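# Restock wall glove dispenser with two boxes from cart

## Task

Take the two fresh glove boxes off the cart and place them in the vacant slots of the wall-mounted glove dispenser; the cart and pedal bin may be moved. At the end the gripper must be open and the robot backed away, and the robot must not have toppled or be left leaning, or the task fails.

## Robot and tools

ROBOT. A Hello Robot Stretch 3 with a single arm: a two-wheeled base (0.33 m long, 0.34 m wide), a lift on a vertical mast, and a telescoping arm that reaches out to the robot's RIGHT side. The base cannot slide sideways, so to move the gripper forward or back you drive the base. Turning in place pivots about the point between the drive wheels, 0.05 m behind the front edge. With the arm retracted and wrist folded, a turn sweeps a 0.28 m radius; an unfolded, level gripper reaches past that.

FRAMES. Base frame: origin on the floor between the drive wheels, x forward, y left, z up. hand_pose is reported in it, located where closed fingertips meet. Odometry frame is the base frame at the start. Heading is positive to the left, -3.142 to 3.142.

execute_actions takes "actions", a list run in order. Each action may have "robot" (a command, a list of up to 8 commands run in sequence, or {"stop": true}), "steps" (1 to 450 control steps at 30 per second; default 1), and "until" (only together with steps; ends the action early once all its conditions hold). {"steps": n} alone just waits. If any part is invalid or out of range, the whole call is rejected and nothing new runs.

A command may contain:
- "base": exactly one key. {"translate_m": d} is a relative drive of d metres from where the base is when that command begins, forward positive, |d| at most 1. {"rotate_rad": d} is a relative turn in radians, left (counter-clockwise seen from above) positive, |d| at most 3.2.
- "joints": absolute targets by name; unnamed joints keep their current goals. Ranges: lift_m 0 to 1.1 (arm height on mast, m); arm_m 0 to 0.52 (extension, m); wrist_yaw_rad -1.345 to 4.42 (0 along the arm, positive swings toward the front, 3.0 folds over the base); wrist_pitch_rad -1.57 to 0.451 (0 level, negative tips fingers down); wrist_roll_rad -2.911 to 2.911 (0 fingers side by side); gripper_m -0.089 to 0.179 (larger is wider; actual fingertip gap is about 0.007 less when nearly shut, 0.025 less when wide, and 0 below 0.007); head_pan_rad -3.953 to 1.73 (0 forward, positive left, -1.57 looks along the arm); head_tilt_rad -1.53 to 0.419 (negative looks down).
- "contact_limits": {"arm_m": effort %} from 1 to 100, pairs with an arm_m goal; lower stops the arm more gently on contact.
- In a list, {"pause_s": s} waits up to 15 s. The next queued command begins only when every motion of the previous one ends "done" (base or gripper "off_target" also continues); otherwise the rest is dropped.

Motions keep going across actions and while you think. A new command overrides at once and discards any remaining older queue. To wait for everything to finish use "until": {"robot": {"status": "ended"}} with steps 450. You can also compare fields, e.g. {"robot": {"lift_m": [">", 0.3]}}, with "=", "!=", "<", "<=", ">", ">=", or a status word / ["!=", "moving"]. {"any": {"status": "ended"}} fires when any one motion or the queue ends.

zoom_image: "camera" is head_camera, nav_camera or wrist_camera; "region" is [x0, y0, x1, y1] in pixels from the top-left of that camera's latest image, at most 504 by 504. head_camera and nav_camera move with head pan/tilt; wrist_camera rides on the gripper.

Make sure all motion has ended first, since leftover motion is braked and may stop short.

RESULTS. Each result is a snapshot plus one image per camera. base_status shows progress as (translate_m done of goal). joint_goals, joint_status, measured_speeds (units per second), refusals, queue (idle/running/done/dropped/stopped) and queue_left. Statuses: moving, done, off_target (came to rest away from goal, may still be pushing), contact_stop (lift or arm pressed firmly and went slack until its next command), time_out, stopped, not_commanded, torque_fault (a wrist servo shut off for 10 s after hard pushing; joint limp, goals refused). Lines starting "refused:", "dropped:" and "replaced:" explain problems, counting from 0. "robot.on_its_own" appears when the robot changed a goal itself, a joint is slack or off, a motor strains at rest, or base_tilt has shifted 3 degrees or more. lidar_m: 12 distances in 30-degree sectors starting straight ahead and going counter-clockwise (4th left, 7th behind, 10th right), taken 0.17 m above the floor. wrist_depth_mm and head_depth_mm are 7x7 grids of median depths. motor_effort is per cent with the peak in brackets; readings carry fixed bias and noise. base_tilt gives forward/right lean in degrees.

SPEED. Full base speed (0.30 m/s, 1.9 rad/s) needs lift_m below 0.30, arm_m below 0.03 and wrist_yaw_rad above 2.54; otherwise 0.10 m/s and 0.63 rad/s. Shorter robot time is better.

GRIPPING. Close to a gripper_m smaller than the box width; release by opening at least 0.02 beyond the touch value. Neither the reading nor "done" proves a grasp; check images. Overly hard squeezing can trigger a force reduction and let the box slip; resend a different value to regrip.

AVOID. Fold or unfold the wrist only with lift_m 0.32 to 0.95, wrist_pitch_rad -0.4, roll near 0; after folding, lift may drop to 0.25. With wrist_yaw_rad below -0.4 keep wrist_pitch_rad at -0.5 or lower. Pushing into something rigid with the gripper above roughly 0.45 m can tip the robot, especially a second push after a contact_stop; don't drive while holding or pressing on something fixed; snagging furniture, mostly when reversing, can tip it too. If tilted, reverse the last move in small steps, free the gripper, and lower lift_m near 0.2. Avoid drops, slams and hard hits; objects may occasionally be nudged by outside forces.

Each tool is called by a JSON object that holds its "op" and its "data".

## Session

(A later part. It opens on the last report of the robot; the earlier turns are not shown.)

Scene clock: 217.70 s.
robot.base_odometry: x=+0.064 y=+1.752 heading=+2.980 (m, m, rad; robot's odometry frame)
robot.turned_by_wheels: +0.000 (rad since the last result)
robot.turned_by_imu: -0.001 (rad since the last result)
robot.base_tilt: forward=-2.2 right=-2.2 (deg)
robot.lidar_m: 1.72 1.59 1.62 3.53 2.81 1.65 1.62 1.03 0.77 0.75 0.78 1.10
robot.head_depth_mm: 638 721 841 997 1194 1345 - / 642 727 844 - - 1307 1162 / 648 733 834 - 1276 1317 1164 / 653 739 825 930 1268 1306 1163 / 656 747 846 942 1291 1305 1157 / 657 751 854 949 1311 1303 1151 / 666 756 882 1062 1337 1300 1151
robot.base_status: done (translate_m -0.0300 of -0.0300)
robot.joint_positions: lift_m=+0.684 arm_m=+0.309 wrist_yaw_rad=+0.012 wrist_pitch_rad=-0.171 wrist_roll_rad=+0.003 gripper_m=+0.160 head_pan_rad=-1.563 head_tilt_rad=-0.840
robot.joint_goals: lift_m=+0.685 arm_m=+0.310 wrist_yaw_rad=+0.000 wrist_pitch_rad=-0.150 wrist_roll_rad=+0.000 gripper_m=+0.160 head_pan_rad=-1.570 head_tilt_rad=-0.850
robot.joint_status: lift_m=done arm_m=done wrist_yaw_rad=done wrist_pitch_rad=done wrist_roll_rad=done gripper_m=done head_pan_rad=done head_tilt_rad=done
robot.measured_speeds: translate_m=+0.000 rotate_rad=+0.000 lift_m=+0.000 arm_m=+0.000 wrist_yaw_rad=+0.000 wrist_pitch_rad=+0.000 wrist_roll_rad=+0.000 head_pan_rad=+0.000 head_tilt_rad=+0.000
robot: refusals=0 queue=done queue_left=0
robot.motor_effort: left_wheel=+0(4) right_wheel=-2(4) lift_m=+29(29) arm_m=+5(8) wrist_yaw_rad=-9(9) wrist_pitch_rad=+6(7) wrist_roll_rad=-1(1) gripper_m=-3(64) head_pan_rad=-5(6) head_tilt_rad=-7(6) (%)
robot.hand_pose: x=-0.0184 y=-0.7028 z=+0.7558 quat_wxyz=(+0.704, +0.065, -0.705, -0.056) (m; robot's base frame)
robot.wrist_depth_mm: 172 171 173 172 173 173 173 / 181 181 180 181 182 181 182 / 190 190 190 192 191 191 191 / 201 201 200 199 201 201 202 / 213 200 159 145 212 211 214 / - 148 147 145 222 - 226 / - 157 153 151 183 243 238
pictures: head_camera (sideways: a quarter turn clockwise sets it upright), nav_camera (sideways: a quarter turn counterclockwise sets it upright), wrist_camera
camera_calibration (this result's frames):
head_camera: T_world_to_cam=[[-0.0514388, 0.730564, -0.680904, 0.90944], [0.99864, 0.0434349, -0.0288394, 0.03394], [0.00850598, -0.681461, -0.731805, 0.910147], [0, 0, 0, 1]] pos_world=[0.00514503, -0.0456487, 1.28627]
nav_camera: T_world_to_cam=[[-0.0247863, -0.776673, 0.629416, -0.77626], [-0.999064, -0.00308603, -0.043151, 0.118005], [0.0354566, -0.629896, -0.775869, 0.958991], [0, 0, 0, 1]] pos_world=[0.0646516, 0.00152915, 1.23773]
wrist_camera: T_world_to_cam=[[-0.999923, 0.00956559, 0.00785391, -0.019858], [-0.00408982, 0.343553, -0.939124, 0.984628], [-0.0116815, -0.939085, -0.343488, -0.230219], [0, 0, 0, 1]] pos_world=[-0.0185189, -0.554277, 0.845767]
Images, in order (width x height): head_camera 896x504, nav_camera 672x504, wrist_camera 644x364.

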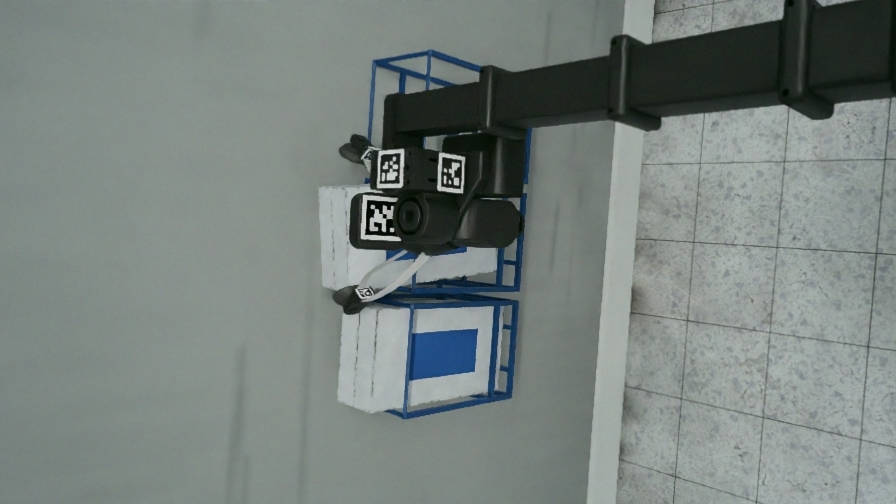

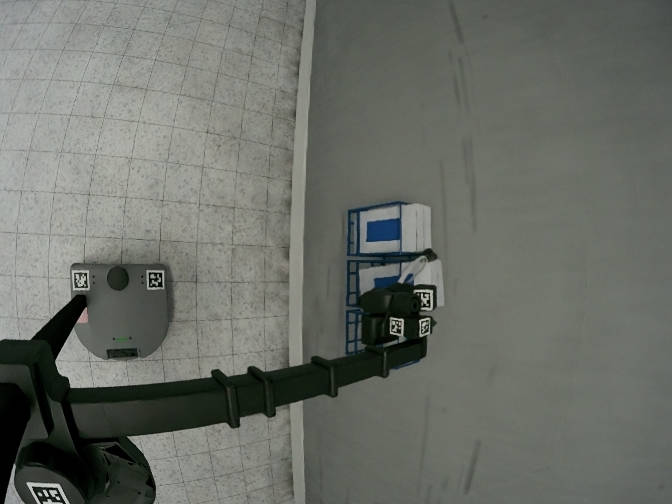

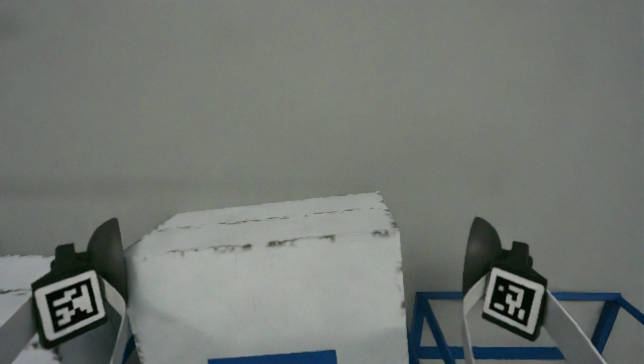

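{"op": "execute_actions", "data": {"actions": [{"robot":[{"joints":{"lift_m":0.678}},{"base":{"translate_m":-0.02}}],"steps":300,"until":{"robot":{"status":"ended"}}},{"steps":10}]}}

Scene clock: 220.60 s.
robot.base_odometry: x=+0.083 y=+1.749 heading=+2.980 (m, m, rad; robot's odometry frame)
robot.turned_by_wheels: +0.000 (rad since the last result)
robot.turned_by_imu: -0.001 (rad since the last result)
robot.base_tilt: forward=-2.2 right=-2.2 (deg)
robot.lidar_m: 1.74 1.60 1.65 3.55 2.78 1.63 1.60 1.03 0.77 0.74 0.78 1.09
robot.head_depth_mm: 636 724 838 994 1202 1336 - / 641 727 843 - - 1319 1147 / 646 736 837 - 1272 1311 1164 / 647 741 823 928 1273 1298 1162 / 655 743 840 947 1286 1305 1158 / 655 747 844 918 1304 1303 1150 / 662 760 883 1054 1332 1299 1147
robot.base_status: done (translate_m -0.0200 of -0.0200)
robot.joint_positions: lift_m=+0.679 arm_m=+0.310 wrist_yaw_rad=+0.070 wrist_pitch_rad=-0.150 wrist_roll_rad=+0.008 gripper_m=+0.160 head_pan_rad=-1.563 head_tilt_rad=-0.840
robot.joint_goals: lift_m=+0.678 arm_m=+0.310 wrist_yaw_rad=+0.055 wrist_pitch_rad=-0.150 wrist_roll_rad=+0.000 gripper_m=+0.160 head_pan_rad=-1.570 head_tilt_rad=-0.850
robot.joint_status: lift_m=done arm_m=done wrist_yaw_rad=done wrist_pitch_rad=done wrist_roll_rad=done gripper_m=done head_pan_rad=done head_tilt_rad=done
robot.measured_speeds: translate_m=+0.000 rotate_rad=+0.000 lift_m=+0.000 arm_m=+0.000 wrist_yaw_rad=+0.000 wrist_pitch_rad=+0.000 wrist_roll_rad=+0.000 head_pan_rad=+0.000 head_tilt_rad=+0.000
robot: refusals=0 queue=done queue_left=0
robot.on_its_own: wrist_yaw_rad is held at +0.055, not at your +0.000, by its stall guard, which is not easing now
robot.motor_effort: left_wheel=+4(10) right_wheel=-6(13) lift_m=+11(28) arm_m=+3(5) wrist_yaw_rad=-11(27) wrist_pitch_rad=+0(7) wrist_roll_rad=-3(3) gripper_m=-4(6) head_pan_rad=-4(4) head_tilt_rad=-7(7) (%)
robot.hand_pose: x=-0.0041 y=-0.7037 z=+0.7551 quat_wxyz=(+0.704, +0.078, -0.705, -0.029) (m; robot's base frame)
robot.wrist_depth_mm: 179 179 174 172 170 167 166 / 190 188 183 181 179 176 173 / 199 196 193 190 187 186 181 / 208 207 202 200 196 194 190 / 220 181 154 142 205 203 202 / - 150 147 144 217 - 212 / 153 156 152 148 191 230 223
pictures: head_camera (sideways: a quarter turn clockwise sets it upright), nav_camera (sideways: a quarter turn counterclockwise sets it upright), wrist_camera
camera_calibration (this result's frames):
head_camera: T_world_to_cam=[[-0.0514388, 0.73058, -0.680887, 0.909418], [0.99864, 0.0434354, -0.0288386, 0.0339389], [0.00850569, -0.681445, -0.73182, 0.910167], [0, 0, 0, 1]] pos_world=[0.00514502, -0.0456483, 1.28627]
nav_camera: T_world_to_cam=[[-0.0247864, -0.776687, 0.629398, -0.776237], [-0.999064, -0.00308481, -0.0431509, 0.118005], [0.0354563, -0.629879, -0.775884, 0.95901], [0, 0, 0, 1]] pos_world=[0.0646516, 0.0015306, 1.23773]
wrist_camera: T_world_to_cam=[[-0.998903, -0.0467601, 0.00264551, -0.0412515], [-0.0176447, 0.323405, -0.946096, 0.975387], [0.043384, -0.945105, -0.323875, -0.249988], [0, 0, 0, 1]] pos_world=[-0.0131503, -0.553638, 0.841954]
Images, in order (width x height): head_camera 896x504, nav_camera 672x504, wrist_camera 644x364.

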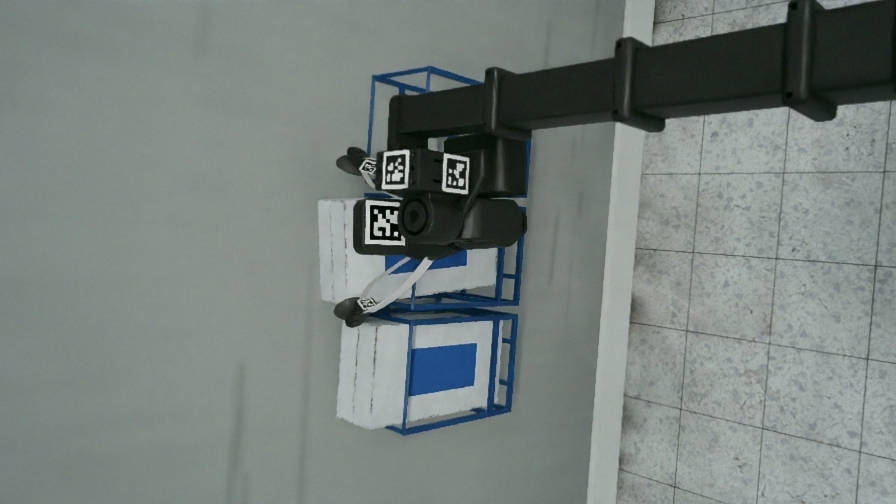

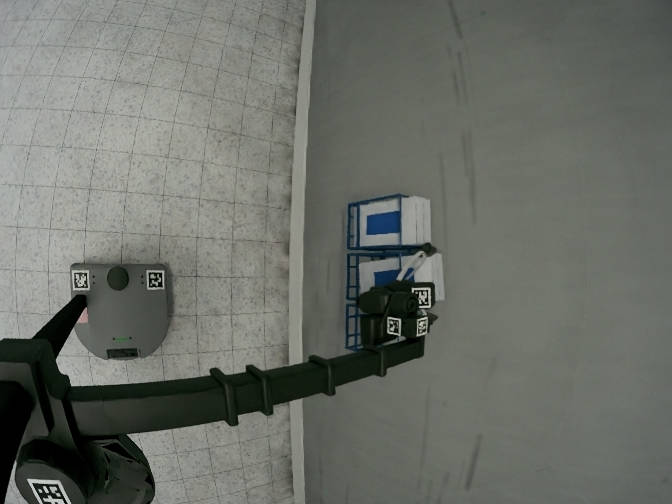

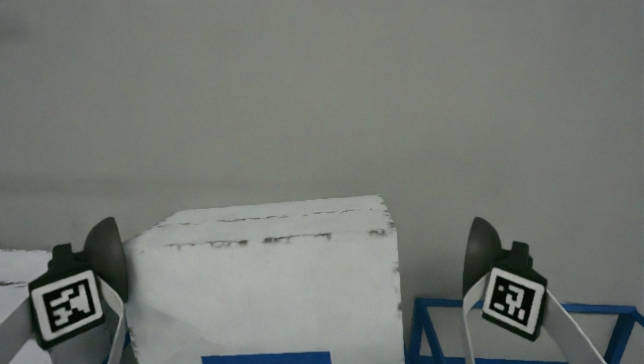

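{"op": "execute_actions", "data": {"actions": [{"robot":[{"base":{"translate_m":0.032}},{"joints":{"wrist_yaw_rad":0.0,"lift_m":0.672}},{"joints":{"gripper_m":0.09}},{"pause_s":0.7}],"steps":300,"until":{"robot":{"status":"ended"}}},{"robot":{"joints":{"lift_m":0.695}},"steps":100,"until":{"robot":{"status":"ended"}}},{"steps":10}]}}

Scene clock: 225.93 s.
robot.base_odometry: x=+0.052 y=+1.754 heading=+2.980 (m, m, rad; robot's odometry frame)
robot.turned_by_wheels: +0.000 (rad since the last result)
robot.turned_by_imu: -0.002 (rad since the last result)
robot.base_tilt: forward=-2.2 right=-2.2 (deg)
robot.lidar_m: 1.71 1.58 1.61 3.54 2.81 1.67 1.64 1.03 0.77 0.75 0.78 1.09
robot.head_depth_mm: 639 722 839 981 1192 1344 - / 642 730 844 - 1252 1292 1174 / 646 736 818 - 1266 1316 1166 / 649 740 827 913 1276 1318 1160 / 653 748 846 913 1283 1309 1155 / 661 751 853 977 1309 1304 1158 / 664 755 884 1062 1328 1311 1147
robot.base_status: done (translate_m +0.0320 of +0.0320)
robot.joint_positions: lift_m=+0.694 arm_m=+0.310 wrist_yaw_rad=+0.018 wrist_pitch_rad=-0.214 wrist_roll_rad=+0.006 gripper_m=+0.091 head_pan_rad=-1.563 head_tilt_rad=-0.840
robot.joint_goals: lift_m=+0.695 arm_m=+0.310 wrist_yaw_rad=+0.000 wrist_pitch_rad=-0.150 wrist_roll_rad=+0.000 gripper_m=+0.090 head_pan_rad=-1.570 head_tilt_rad=-0.850
robot.joint_status: lift_m=done arm_m=done wrist_yaw_rad=done wrist_pitch_rad=done wrist_roll_rad=done gripper_m=done head_pan_rad=done head_tilt_rad=done
robot.measured_speeds: translate_m=+0.000 rotate_rad=+0.000 lift_m=+0.000 arm_m=+0.000 wrist_yaw_rad=+0.000 wrist_pitch_rad=+0.000 wrist_roll_rad=+0.000 head_pan_rad=+0.000 head_tilt_rad=+0.000
robot: refusals=0 queue=done queue_left=0
robot.on_its_own: wrist_yaw_rad is at rest, and its effort (-13) is outside its rest range (-12 to +12)
robot.motor_effort: left_wheel=+3(6) right_wheel=-5(6) lift_m=+32(33) arm_m=+3(4) wrist_yaw_rad=-13(13) wrist_pitch_rad=+21(22) wrist_roll_rad=-2(3) gripper_m=-16(92) head_pan_rad=-5(5) head_tilt_rad=-6(7) (%)
robot.hand_pose: x=-0.0172 y=-0.6999 z=+0.7550 quat_wxyz=(+0.702, +0.082, -0.704, -0.070) (m; robot's base frame)
robot.wrist_depth_mm: 171 172 171 170 171 171 170 / 180 181 180 180 180 180 180 / 192 191 191 190 191 192 191 / 204 203 202 199 201 204 203 / 216 214 151 141 138 217 216 / 174 - 146 144 143 232 232 / - 161 153 151 150 248 247
pictures: head_camera (sideways: a quarter turn clockwise sets it upright), nav_camera (sideways: a quarter turn counterclockwise sets it upright), wrist_camera
camera_calibration (this result's frames):
head_camera: T_world_to_cam=[[-0.051439, 0.73058, -0.680887, 0.909418], [0.99864, 0.0434356, -0.0288386, 0.0339389], [0.00850585, -0.681445, -0.73182, 0.910167], [0, 0, 0, 1]] pos_world=[0.00514503, -0.0456483, 1.28627]
nav_camera: T_world_to_cam=[[-0.0247862, -0.776687, 0.629398, -0.776237], [-0.999064, -0.00308505, -0.0431509, 0.118005], [0.0354565, -0.629879, -0.775884, 0.95901], [0, 0, 0, 1]] pos_world=[0.0646516, 0.00153062, 1.23773]
wrist_camera: T_world_to_cam=[[-0.999973, 0.0047236, 0.00562022, -0.0203527], [-0.00337728, 0.383751, -0.92343, 0.999144], [-0.00651868, -0.923425, -0.383725, -0.186312], [0, 0, 0, 1]] pos_world=[-0.0181923, -0.555372, 0.851262]
Images, in order (width x height): head_camera 896x504, nav_camera 672x504, wrist_camera 644x364.

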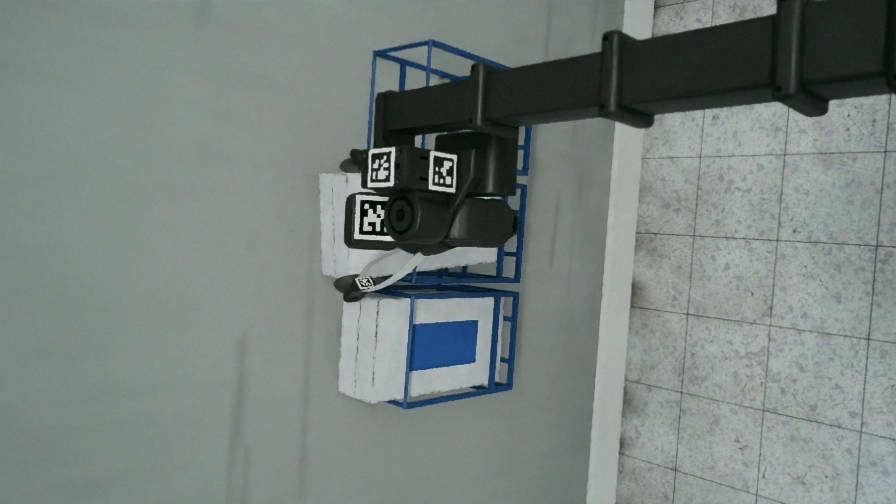

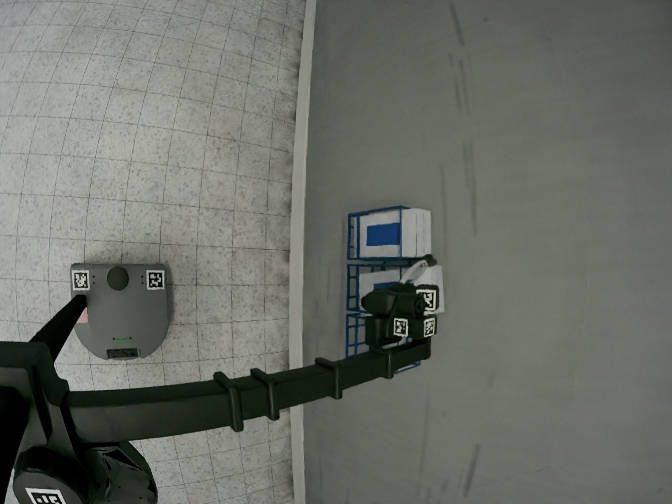

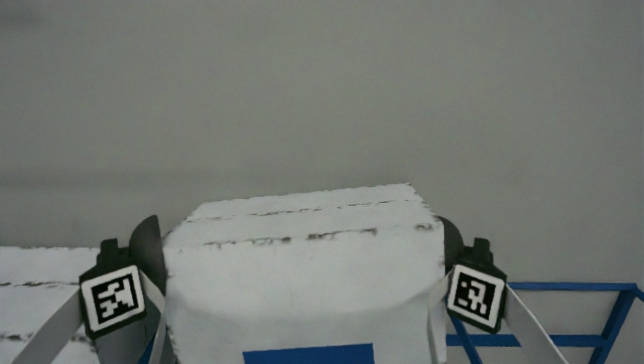

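{"op": "execute_actions", "data": {"actions": [{"robot":{"joints":{"lift_m":0.705,"wrist_pitch_rad":-0.08,"wrist_roll_rad":0.07}},"steps":100,"until":{"robot":{"status":"ended"}}},{"steps":10}]}}

{"op": "zoom_image", "data": {"camera": "head_camera", "region": [300, 150, 560, 430]}}

Scene clock: 227.03 s.
robot.base_odometry: x=+0.052 y=+1.754 heading=+2.980 (m, m, rad; robot's odometry frame)
robot.turned_by_wheels: +0.000 (rad since the last result)
robot.turned_by_imu: +0.000 (rad since the last result)
robot.base_tilt: forward=-2.2 right=-2.2 (deg)
robot.lidar_m: 1.70 1.59 1.60 3.54 2.82 1.67 1.63 1.03 0.77 0.75 0.78 1.09
robot.head_depth_mm: 636 724 840 984 1196 1357 - / 641 731 845 - 1254 1303 1148 / 644 733 814 - 1266 1324 1164 / 649 742 816 923 1280 1304 1159 / 654 746 843 914 1300 1306 1155 / 658 754 853 973 1311 1301 1160 / 664 757 884 1058 1332 1304 1153
robot.base_status: done (translate_m +0.0320 of +0.0320)
robot.joint_positions: lift_m=+0.704 arm_m=+0.310 wrist_yaw_rad=+0.013 wrist_pitch_rad=-0.170 wrist_roll_rad=+0.073 gripper_m=+0.091 head_pan_rad=-1.563 head_tilt_rad=-0.840
robot.joint_goals: lift_m=+0.705 arm_m=+0.310 wrist_yaw_rad=+0.000 wrist_pitch_rad=-0.080 wrist_roll_rad=+0.070 gripper_m=+0.090 head_pan_rad=-1.570 head_tilt_rad=-0.850
robot.joint_status: lift_m=done arm_m=done wrist_yaw_rad=done wrist_pitch_rad=off_target wrist_roll_rad=done gripper_m=done head_pan_rad=done head_tilt_rad=done
robot.measured_speeds: translate_m=+0.000 rotate_rad=+0.000 lift_m=+0.000 arm_m=+0.000 wrist_yaw_rad=+0.000 wrist_pitch_rad=+0.000 wrist_roll_rad=+0.000 head_pan_rad=+0.000 head_tilt_rad=+0.000
robot: refusals=0 queue=dropped queue_left=0
robot.motor_effort: left_wheel=+2(3) right_wheel=-4(4) lift_m=+32(34) arm_m=+3(3) wrist_yaw_rad=-9(13) wrist_pitch_rad=+29(30) wrist_roll_rad=-1(3) gripper_m=-14(16) head_pan_rad=-5(5) head_tilt_rad=-7(6) (%)
robot.hand_pose: x=-0.0182 y=-0.7032 z=+0.7760 quat_wxyz=(+0.679, +0.063, -0.729, -0.058) (m; robot's base frame)
robot.wrist_depth_mm: 170 171 171 172 172 172 173 / 179 180 180 181 182 182 183 / 188 190 190 190 191 192 193 / 200 200 201 198 199 202 204 / 209 210 152 141 140 214 218 / 221 - 145 144 142 228 228 / - 171 151 150 148 244 245
pictures: head_camera (sideways: a quarter turn clockwise sets it upright), nav_camera (sideways: a quarter turn counterclockwise sets it upright), wrist_camera
camera_calibration (this result's frames):
head_camera: T_world_to_cam=[[-0.051439, 0.73058, -0.680887, 0.909418], [0.99864, 0.0434356, -0.0288386, 0.0339389], [0.00850585, -0.681445, -0.73182, 0.910167], [0, 0, 0, 1]] pos_world=[0.00514503, -0.0456483, 1.28627]
nav_camera: T_world_to_cam=[[-0.0247862, -0.776687, 0.629398, -0.776237], [-0.999064, -0.00308505, -0.0431509, 0.118005], [0.0354565, -0.629879, -0.775884, 0.95901], [0, 0, 0, 1]] pos_world=[0.0646516, 0.00153062, 1.23773]
wrist_camera: T_world_to_cam=[[-0.997959, 0.0206473, -0.0604283, 0.040969], [0.0638442, 0.342467, -0.937358, 1.0028], [0.00134084, -0.939303, -0.343087, -0.223827], [0, 0, 0, 1]] pos_world=[-0.0228376, -0.554514, 0.865668]
Images, in order (width x height): head_camera 896x504, nav_camera 672x504, wrist_camera 644x364.

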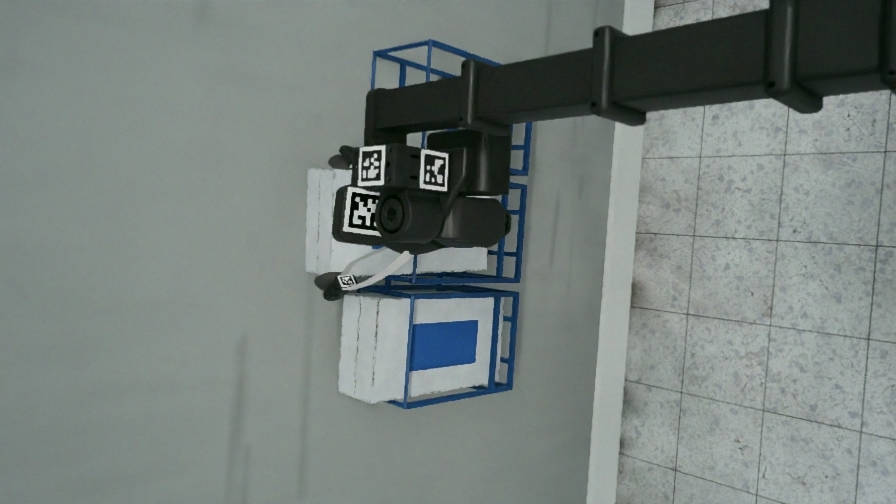

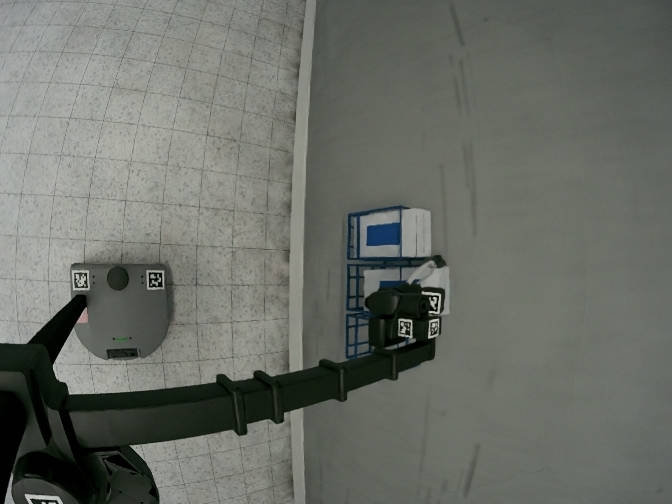

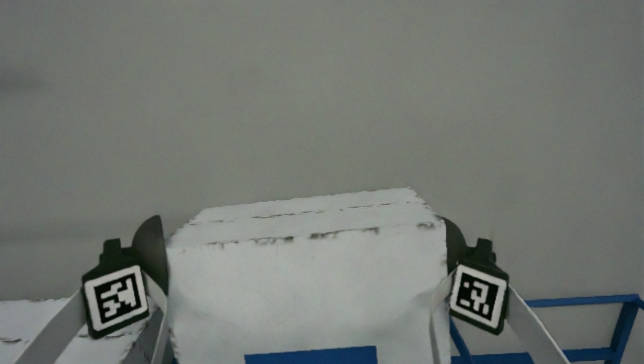

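Region (300, 150, 560, 430) of head_camera's 896x504 image, scaled by 1.800, with more detail than that image has; it fills the left 468 columns of this view, and the rest is white.

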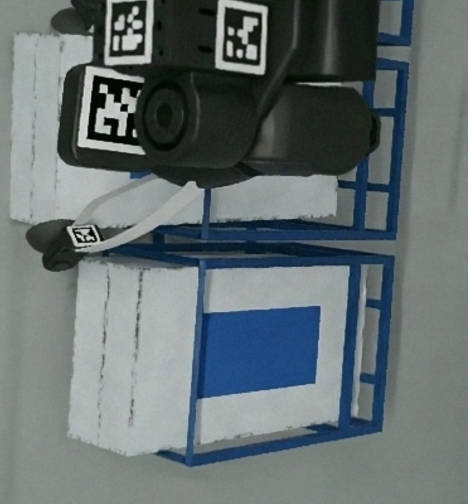

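{"op": "execute_actions", "data": {"actions": [{"robot":{"base":{"translate_m":0.006}},"steps":60,"until":{"robot":{"status":"ended"}}},{"robot":{"joints":{"lift_m":0.68}},"steps":100,"until":{"robot":{"status":"ended"}}},{"steps":10}]}}

{"op": "zoom_image", "data": {"camera": "head_camera", "region": [300, 150, 560, 430]}}

Scene clock: 229.97 s.
robot.base_odometry: x=+0.046 y=+1.755 heading=+2.980 (m, m, rad; robot's odometry frame)
robot.turned_by_wheels: +0.000 (rad since the last result)
robot.turned_by_imu: -0.001 (rad since the last result)
robot.base_tilt: forward=-2.2 right=-2.2 (deg)
robot.lidar_m: 1.70 1.57 1.59 3.54 2.83 1.67 1.64 1.03 0.77 0.75 0.78 1.10
robot.head_depth_mm: 641 725 839 995 1196 1345 - / 642 728 843 - - 1319 1157 / 646 735 818 - 1274 1330 1164 / 649 740 825 947 1280 1313 1171 / 655 745 848 911 1285 1316 1153 / 659 751 852 991 1303 1302 1155 / 666 760 882 1058 1322 1297 1155
robot.base_status: done (translate_m +0.0060 of +0.0060)
robot.joint_positions: lift_m=+0.680 arm_m=+0.310 wrist_yaw_rad=+0.004 wrist_pitch_rad=-0.148 wrist_roll_rad=+0.073 gripper_m=+0.091 head_pan_rad=-1.563 head_tilt_rad=-0.840
robot.joint_goals: lift_m=+0.680 arm_m=+0.310 wrist_yaw_rad=+0.000 wrist_pitch_rad=-0.080 wrist_roll_rad=+0.070 gripper_m=+0.090 head_pan_rad=-1.570 head_tilt_rad=-0.850
robot.joint_status: lift_m=done arm_m=done wrist_yaw_rad=done wrist_pitch_rad=off_target wrist_roll_rad=done gripper_m=done head_pan_rad=done head_tilt_rad=done
robot.measured_speeds: translate_m=+0.000 rotate_rad=+0.000 lift_m=+0.000 arm_m=+0.000 wrist_yaw_rad=+0.000 wrist_pitch_rad=+0.000 wrist_roll_rad=+0.000 head_pan_rad=+0.000 head_tilt_rad=+0.000
robot: refusals=0 queue=done queue_left=0
robot.motor_effort: left_wheel=-1(4) right_wheel=+1(3) lift_m=+14(32) arm_m=+3(2) wrist_yaw_rad=-3(9) wrist_pitch_rad=+22(30) wrist_roll_rad=-1(1) gripper_m=-14(15) head_pan_rad=-5(4) head_tilt_rad=-7(7) (%)
robot.hand_pose: x=-0.0204 y=-0.7046 z=+0.7575 quat_wxyz=(+0.680, +0.052, -0.730, -0.053) (m; robot's base frame)
robot.wrist_depth_mm: 171 171 173 173 175 175 177 / 179 179 180 181 184 183 185 / 187 188 190 190 194 194 194 / 196 197 199 198 200 204 205 / 207 207 152 140 138 215 216 / 216 - 145 142 141 225 228 / - 153 149 148 146 240 241
pictures: head_camera (sideways: a quarter turn clockwise sets it upright), nav_camera (sideways: a quarter turn counterclockwise sets it upright), wrist_camera
camera_calibration (this result's frames):
head_camera: T_world_to_cam=[[-0.0514373, 0.73058, -0.680887, 0.909418], [0.99864, 0.0434333, -0.0288386, 0.0339389], [0.00850431, -0.681445, -0.73182, 0.910167], [0, 0, 0, 1]] pos_world=[0.00514493, -0.0456483, 1.28627]
nav_camera: T_world_to_cam=[[-0.024788, -0.776687, 0.629398, -0.776237], [-0.999064, -0.00308279, -0.0431509, 0.118005], [0.0354551, -0.629879, -0.775884, 0.95901], [0, 0, 0, 1]] pos_world=[0.0646516, 0.00153049, 1.23773]
wrist_camera: T_world_to_cam=[[-0.997737, 0.0279848, -0.0611293, 0.0434427], [0.066887, 0.321392, -0.944581, 0.976837], [-0.00678742, -0.946533, -0.322537, -0.252306], [0, 0, 0, 1]] pos_world=[-0.0237058, -0.55398, 0.843979]
Images, in order (width x height): head_camera 896x504, nav_camera 672x504, wrist_camera 644x364.

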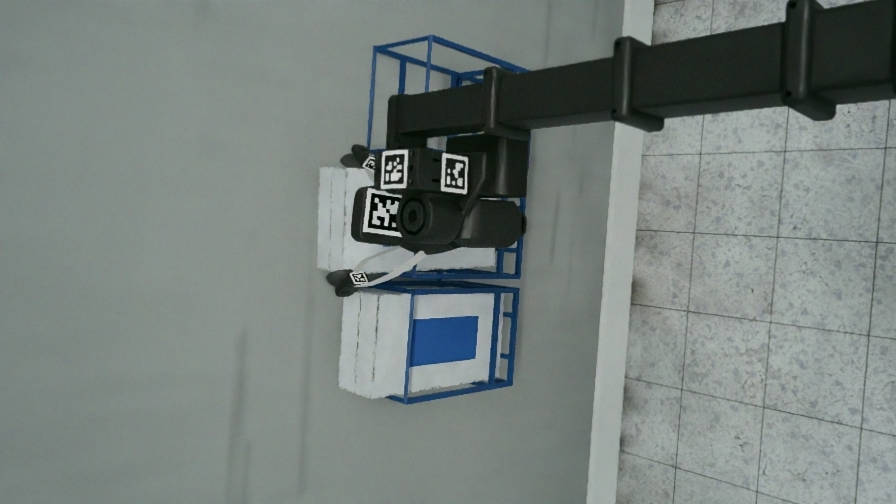

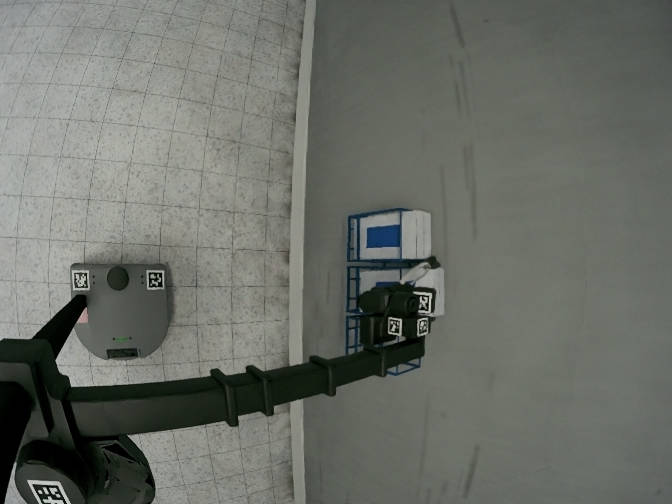

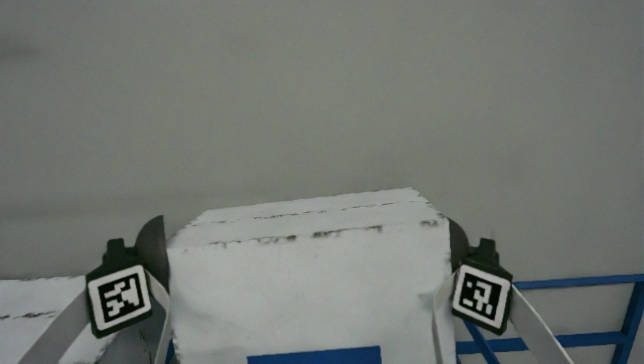

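Region (300, 150, 560, 430) of head_camera's 896x504 image, scaled by 1.800, with more detail than that image has; it fills the left 468 columns of this view, and the rest is white.

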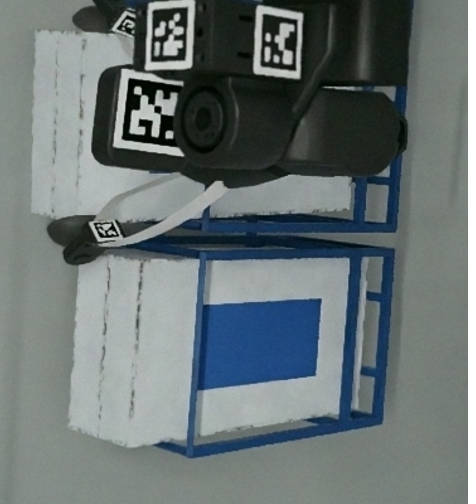

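{"op": "execute_actions", "data": {"actions": [{"robot":[{"joints":{"gripper_m":0.15}},{"pause_s":0.5},{"joints":{"lift_m":0.7,"arm_m":0.15,"wrist_pitch_rad":-0.15,"wrist_roll_rad":0.0}}],"steps":300,"until":{"robot":{"status":"ended"}}},{"steps":5}]}}

{"op": "zoom_image", "data": {"camera": "head_camera", "region": [300, 150, 560, 430]}}

Scene clock: 234.17 s.
robot.base_odometry: x=+0.046 y=+1.755 heading=+2.980 (m, m, rad; robot's odometry frame)
robot.turned_by_wheels: +0.000 (rad since the last result)
robot.turned_by_imu: -0.001 (rad since the last result)
robot.base_tilt: forward=-2.2 right=-2.3 (deg)
robot.lidar_m: 1.70 1.57 1.59 3.53 2.83 1.67 1.64 1.03 0.77 0.75 0.78 1.10
robot.head_depth_mm: 639 725 843 1000 1208 1350 - / 643 731 843 1005 - 1291 1160 / 645 733 825 878 - 1284 1162 / 649 739 829 902 1306 1289 1162 / 654 747 846 916 1294 1309 1159 / 658 754 857 992 1313 1307 1151 / 661 760 882 1069 1323 1297 1150
robot.base_status: done (translate_m +0.0060 of +0.0060)
robot.joint_positions: lift_m=+0.699 arm_m=+0.150 wrist_yaw_rad=+0.002 wrist_pitch_rad=-0.167 wrist_roll_rad=+0.003 gripper_m=+0.150 head_pan_rad=-1.563 head_tilt_rad=-0.840
robot.joint_goals: lift_m=+0.700 arm_m=+0.150 wrist_yaw_rad=+0.000 wrist_pitch_rad=-0.150 wrist_roll_rad=+0.000 gripper_m=+0.150 head_pan_rad=-1.570 head_tilt_rad=-0.850
robot.joint_status: lift_m=done arm_m=done wrist_yaw_rad=done wrist_pitch_rad=done wrist_roll_rad=done gripper_m=done head_pan_rad=done head_tilt_rad=done
robot.measured_speeds: translate_m=+0.000 rotate_rad=+0.000 lift_m=+0.000 arm_m=+0.000 wrist_yaw_rad=+0.000 wrist_pitch_rad=+0.000 wrist_roll_rad=+0.000 head_pan_rad=+0.000 head_tilt_rad=+0.000
robot: refusals=0 queue=done queue_left=0
robot.motor_effort: left_wheel=-1(1) right_wheel=+1(1) lift_m=+29(31) arm_m=-3(2) wrist_yaw_rad=-2(3) wrist_pitch_rad=+6(23) wrist_roll_rad=-1(3) gripper_m=+0(78) head_pan_rad=-5(5) head_tilt_rad=-7(7) (%)
robot.hand_pose: x=-0.0210 y=-0.5440 z=+0.7718 quat_wxyz=(+0.704, +0.060, -0.705, -0.059) (m; robot's base frame)
robot.wrist_depth_mm: 315 315 319 318 318 322 325 / 334 331 332 335 339 338 338 / 352 351 359 353 362 357 358 / 369 360 341 299 377 374 380 / 384 293 312 311 396 390 402 / 412 315 320 316 413 - 429 / 442 336 336 331 446 454 460
pictures: head_camera (sideways: a quarter turn clockwise sets it upright), nav_camera (sideways: a quarter turn counterclockwise sets it upright), wrist_camera
camera_calibration (this result's frames):
head_camera: T_world_to_cam=[[-0.0514375, 0.73058, -0.680887, 0.909418], [0.99864, 0.0434336, -0.0288386, 0.0339389], [0.00850447, -0.681445, -0.73182, 0.910167], [0, 0, 0, 1]] pos_world=[0.00514494, -0.0456483, 1.28627]
nav_camera: T_world_to_cam=[[-0.0247878, -0.776687, 0.629398, -0.776237], [-0.999064, -0.00308303, -0.0431509, 0.118005], [0.0354552, -0.629879, -0.775884, 0.95901], [0, 0, 0, 1]] pos_world=[0.0646516, 0.0015305, 1.23773]
wrist_camera: T_world_to_cam=[[-0.999771, 0.0200334, 0.00751095, -0.0181224], [-0.000257333, 0.339775, -0.940507, 0.944176], [-0.0213935, -0.940293, -0.339692, -0.0793728], [0, 0, 0, 1]] pos_world=[-0.0195734, -0.395078, 0.861178]
Images, in order (width x height): head_camera 896x504, nav_camera 672x504, wrist_camera 644x364.

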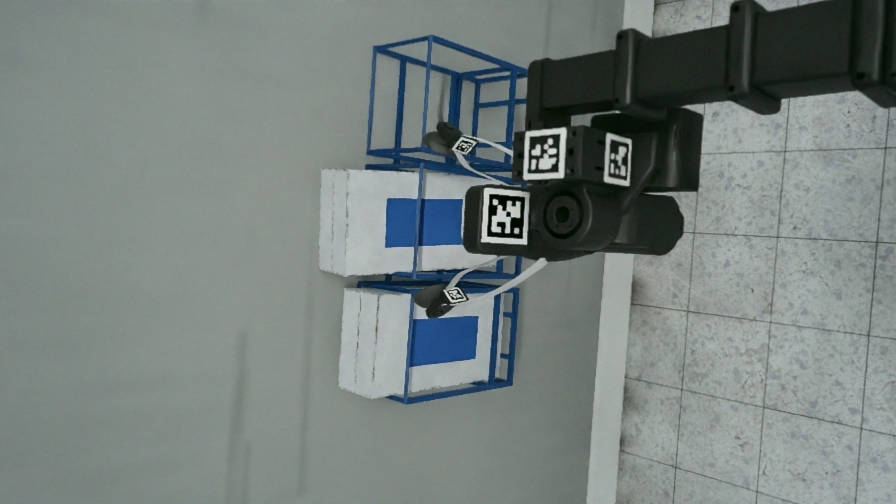

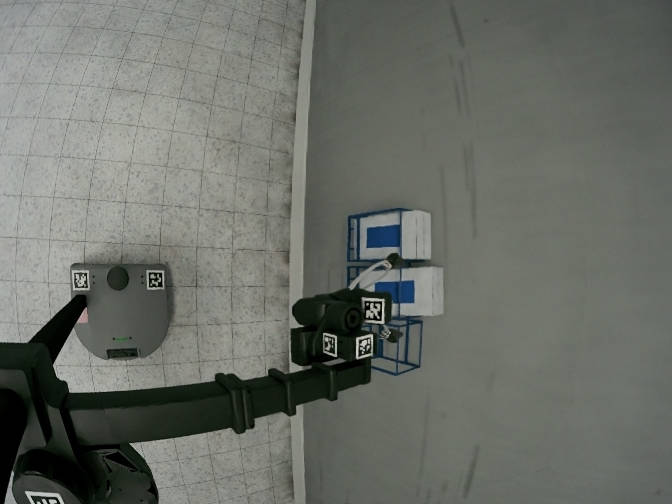

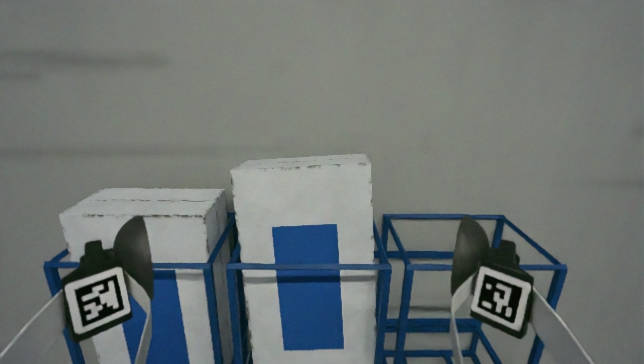

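Region (300, 150, 560, 430) of head_camera's 896x504 image, scaled by 1.800, with more detail than that image has; it fills the left 468 columns of this view, and the rest is white.

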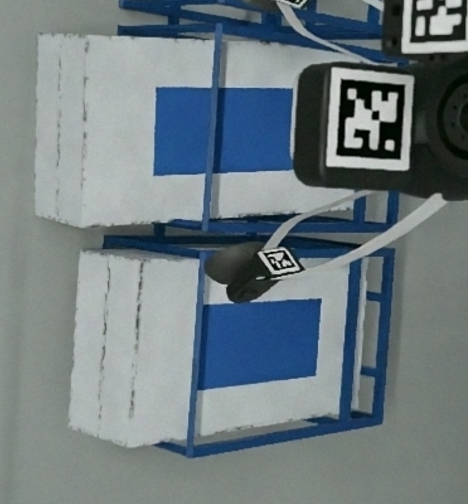

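{"op": "execute_actions", "data": {"actions": [{"robot":[{"joints":{"gripper_m":0.158,"wrist_pitch_rad":-0.26,"lift_m":0.715}},{"joints":{"arm_m":0.315}},{"joints":{"gripper_m":0.09}},{"pause_s":0.6}],"steps":300,"until":{"robot":{"status":"ended"}}},{"steps":3}]}}

Scene clock: 239.53 s.
robot.base_odometry: x=+0.046 y=+1.755 heading=+2.980 (m, m, rad; robot's odometry frame)
robot.turned_by_wheels: +0.000 (rad since the last result)
robot.turned_by_imu: -0.001 (rad since the last result)
robot.base_tilt: forward=-2.2 right=-2.3 (deg)
robot.lidar_m: 1.70 1.57 1.59 3.55 2.84 1.67 1.64 1.03 0.77 0.75 0.78 1.09
robot.head_depth_mm: 638 725 836 980 1181 - - / 642 731 829 - 1240 1311 1156 / 648 736 825 - 1263 1309 1160 / 649 740 826 950 1276 1310 1159 / 654 744 849 910 1287 1305 1157 / 659 751 861 993 1317 1299 1153 / 663 759 887 1056 1324 1300 1148
robot.base_status: done (translate_m +0.0060 of +0.0060)
robot.joint_positions: lift_m=+0.714 arm_m=+0.315 wrist_yaw_rad=+0.003 wrist_pitch_rad=-0.276 wrist_roll_rad=+0.003 gripper_m=+0.091 head_pan_rad=-1.563 head_tilt_rad=-0.840
robot.joint_goals: lift_m=+0.715 arm_m=+0.315 wrist_yaw_rad=+0.000 wrist_pitch_rad=-0.260 wrist_roll_rad=+0.000 gripper_m=+0.090 head_pan_rad=-1.570 head_tilt_rad=-0.850
robot.joint_status: lift_m=done arm_m=done wrist_yaw_rad=done wrist_pitch_rad=done wrist_roll_rad=done gripper_m=done head_pan_rad=done head_tilt_rad=done
robot.measured_speeds: translate_m=+0.000 rotate_rad=+0.000 lift_m=+0.000 arm_m=+0.000 wrist_yaw_rad=+0.000 wrist_pitch_rad=+0.000 wrist_roll_rad=+0.000 head_pan_rad=+0.000 head_tilt_rad=+0.000
robot: refusals=0 queue=done queue_left=0
robot.motor_effort: left_wheel=+0(1) right_wheel=+0(1) lift_m=+29(31) arm_m=+3(6) wrist_yaw_rad=-2(2) wrist_pitch_rad=+5(6) wrist_roll_rad=-2(1) gripper_m=-13(89) head_pan_rad=-5(4) head_tilt_rad=-7(7) (%)
robot.hand_pose: x=-0.0207 y=-0.6996 z=+0.7601 quat_wxyz=(+0.700, +0.099, -0.701, -0.097) (m; robot's base frame)
robot.wrist_depth_mm: 164 165 164 165 167 166 166 / 175 176 177 176 178 177 177 / 186 187 188 189 190 190 191 / 201 202 201 200 202 205 205 / 215 209 163 157 152 221 223 / 176 - 149 149 147 237 239 / - 169 159 157 157 259 261
pictures: head_camera (sideways: a quarter turn clockwise sets it upright), nav_camera (sideways: a quarter turn counterclockwise sets it upright), wrist_camera
camera_calibration (this result's frames):
head_camera: T_world_to_cam=[[-0.0514371, 0.73058, -0.680887, 0.909418], [0.99864, 0.0434331, -0.0288386, 0.0339389], [0.00850414, -0.681444, -0.73182, 0.910167], [0, 0, 0, 1]] pos_world=[0.00514492, -0.0456483, 1.28627]
nav_camera: T_world_to_cam=[[-0.0247881, -0.776688, 0.629398, -0.776237], [-0.999064, -0.00308254, -0.0431509, 0.118005], [0.0354549, -0.629879, -0.775884, 0.95901], [0, 0, 0, 1]] pos_world=[0.0646516, 0.00153048, 1.23773]
wrist_camera: T_world_to_cam=[[-0.999788, 0.018071, 0.00987312, -0.017861], [-0.000913012, 0.440087, -0.897955, 1.02389], [-0.0205719, -0.897773, -0.439977, -0.12366], [0, 0, 0, 1]] pos_world=[-0.0194663, -0.561296, 0.865175]
Images, in order (width x height): head_camera 896x504, nav_camera 672x504, wrist_camera 644x364.

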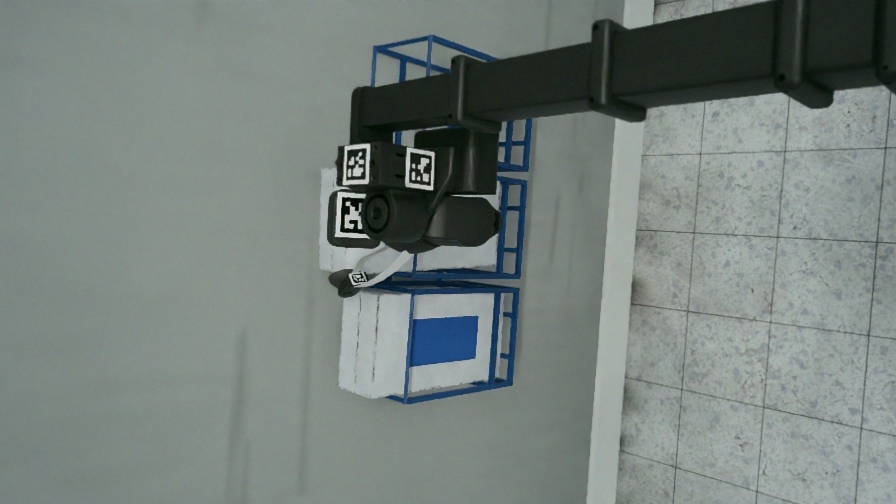

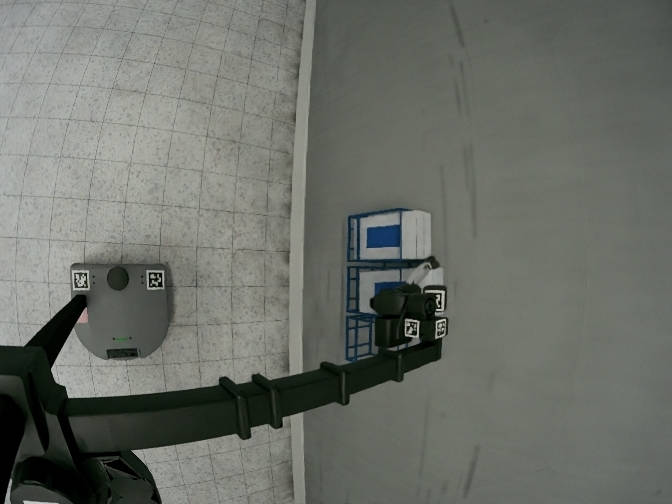

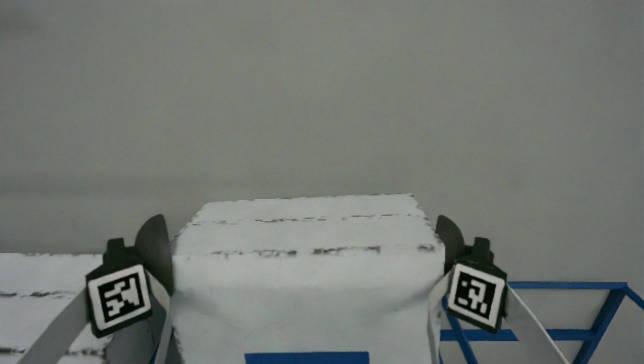

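{"op": "execute_actions", "data": {"actions": [{"robot":{"joints":{"wrist_pitch_rad":-0.1,"wrist_roll_rad":0.03,"arm_m":0.308}},"steps":60,"until":{"robot":{"status":"ended"}}},{"steps":8},{"robot":{"joints":{"lift_m":0.69}},"steps":100,"until":{"robot":{"status":"ended"}}},{"steps":8}]}}

{"op": "zoom_image", "data": {"camera": "head_camera", "region": [300, 150, 560, 430]}}

Scene clock: 241.97 s.
robot.base_odometry: x=+0.046 y=+1.755 heading=+2.980 (m, m, rad; robot's odometry frame)
robot.turned_by_wheels: +0.000 (rad since the last result)
robot.turned_by_imu: -0.001 (rad since the last result)
robot.base_tilt: forward=-2.2 right=-2.2 (deg)
robot.lidar_m: 1.70 1.58 1.60 3.55 2.83 1.67 1.64 1.03 0.77 0.75 0.78 1.10
robot.head_depth_mm: 637 726 837 982 1225 1338 - / 642 732 847 - 1304 1292 1169 / 647 736 815 - 1263 1315 1169 / 651 743 823 950 1280 1303 1157 / 654 747 847 912 1292 1307 1155 / 660 750 857 993 1312 1307 1156 / 665 757 886 1063 1324 1294 1159
robot.base_status: done (translate_m +0.0060 of +0.0060)
robot.joint_positions: lift_m=+0.690 arm_m=+0.308 wrist_yaw_rad=+0.003 wrist_pitch_rad=-0.157 wrist_roll_rad=+0.027 gripper_m=+0.091 head_pan_rad=-1.563 head_tilt_rad=-0.840
robot.joint_goals: lift_m=+0.690 arm_m=+0.308 wrist_yaw_rad=+0.000 wrist_pitch_rad=-0.100 wrist_roll_rad=+0.030 gripper_m=+0.090 head_pan_rad=-1.570 head_tilt_rad=-0.850
robot.joint_status: lift_m=done arm_m=done wrist_yaw_rad=done wrist_pitch_rad=off_target wrist_roll_rad=done gripper_m=done head_pan_rad=done head_tilt_rad=done
robot.measured_speeds: translate_m=+0.000 rotate_rad=+0.000 lift_m=+0.000 arm_m=+0.000 wrist_yaw_rad=+0.000 wrist_pitch_rad=+0.000 wrist_roll_rad=+0.000 head_pan_rad=+0.000 head_tilt_rad=+0.000
robot: refusals=0 queue=done queue_left=0
robot.motor_effort: left_wheel=+0(1) right_wheel=+0(1) lift_m=+13(29) arm_m=-1(4) wrist_yaw_rad=-2(2) wrist_pitch_rad=+19(29) wrist_roll_rad=+1(3) gripper_m=-13(14) head_pan_rad=-6(5) head_tilt_rad=-7(8) (%)
robot.hand_pose: x=-0.0207 y=-0.7025 z=+0.7653 quat_wxyz=(+0.696, +0.056, -0.714, -0.056) (m; robot's base frame)
robot.wrist_depth_mm: 173 172 174 174 176 176 177 / 180 181 183 182 184 185 186 / 191 190 191 193 194 195 196 / 199 201 202 202 205 205 207 / 211 208 171 162 155 218 217 / 216 - 148 146 145 229 231 / - 157 153 151 151 245 246
pictures: head_camera (sideways: a quarter turn clockwise sets it upright), nav_camera (sideways: a quarter turn counterclockwise sets it upright), wrist_camera
camera_calibration (this result's frames):
head_camera: T_world_to_cam=[[-0.0514371, 0.73058, -0.680887, 0.909418], [0.99864, 0.0434331, -0.0288386, 0.0339389], [0.00850414, -0.681445, -0.73182, 0.910167], [0, 0, 0, 1]] pos_world=[0.00514492, -0.0456483, 1.28627]
nav_camera: T_world_to_cam=[[-0.0247881, -0.776687, 0.629398, -0.776237], [-0.999064, -0.00308255, -0.0431509, 0.118005], [0.0354549, -0.629879, -0.775884, 0.95901], [0, 0, 0, 1]] pos_world=[0.0646516, 0.00153048, 1.23773]
wrist_camera: T_world_to_cam=[[-0.999602, 0.02296, -0.0163669, 0.00566137], [0.0230362, 0.330281, -0.943601, 0.988068], [-0.0162594, -0.943603, -0.330679, -0.239725], [0, 0, 0, 1]] pos_world=[-0.021, -0.552676, 0.853163]
Images, in order (width x height): head_camera 896x504, nav_camera 672x504, wrist_camera 644x364.

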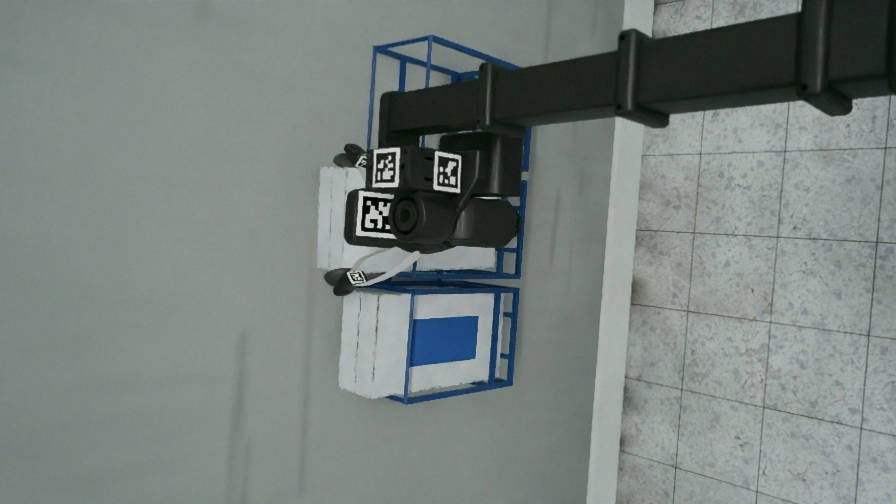

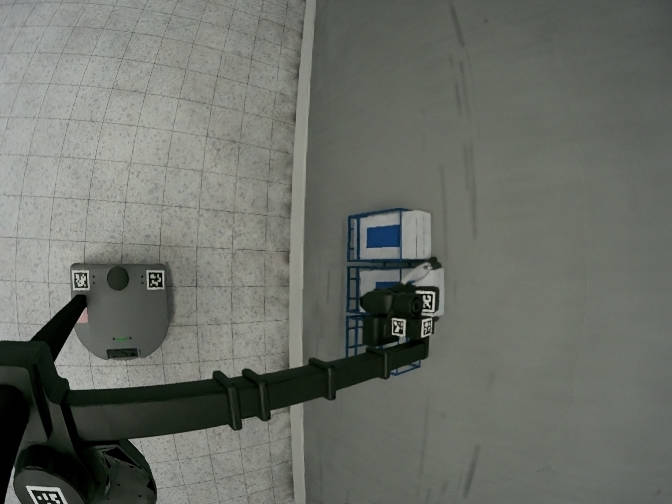

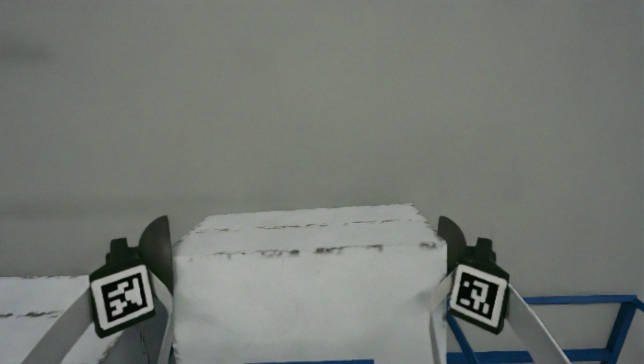

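Region (300, 150, 560, 430) of head_camera's 896x504 image, scaled by 1.800, with more detail than that image has; it fills the left 468 columns of this view, and the rest is white.

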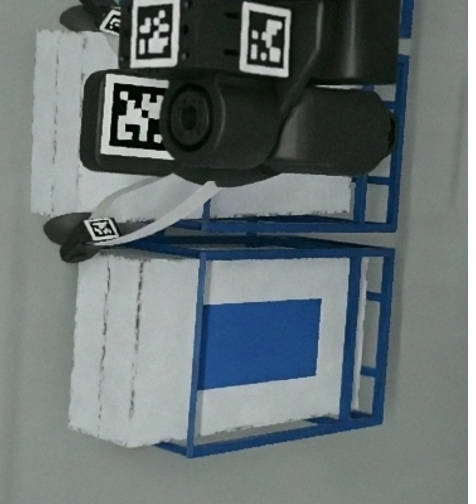

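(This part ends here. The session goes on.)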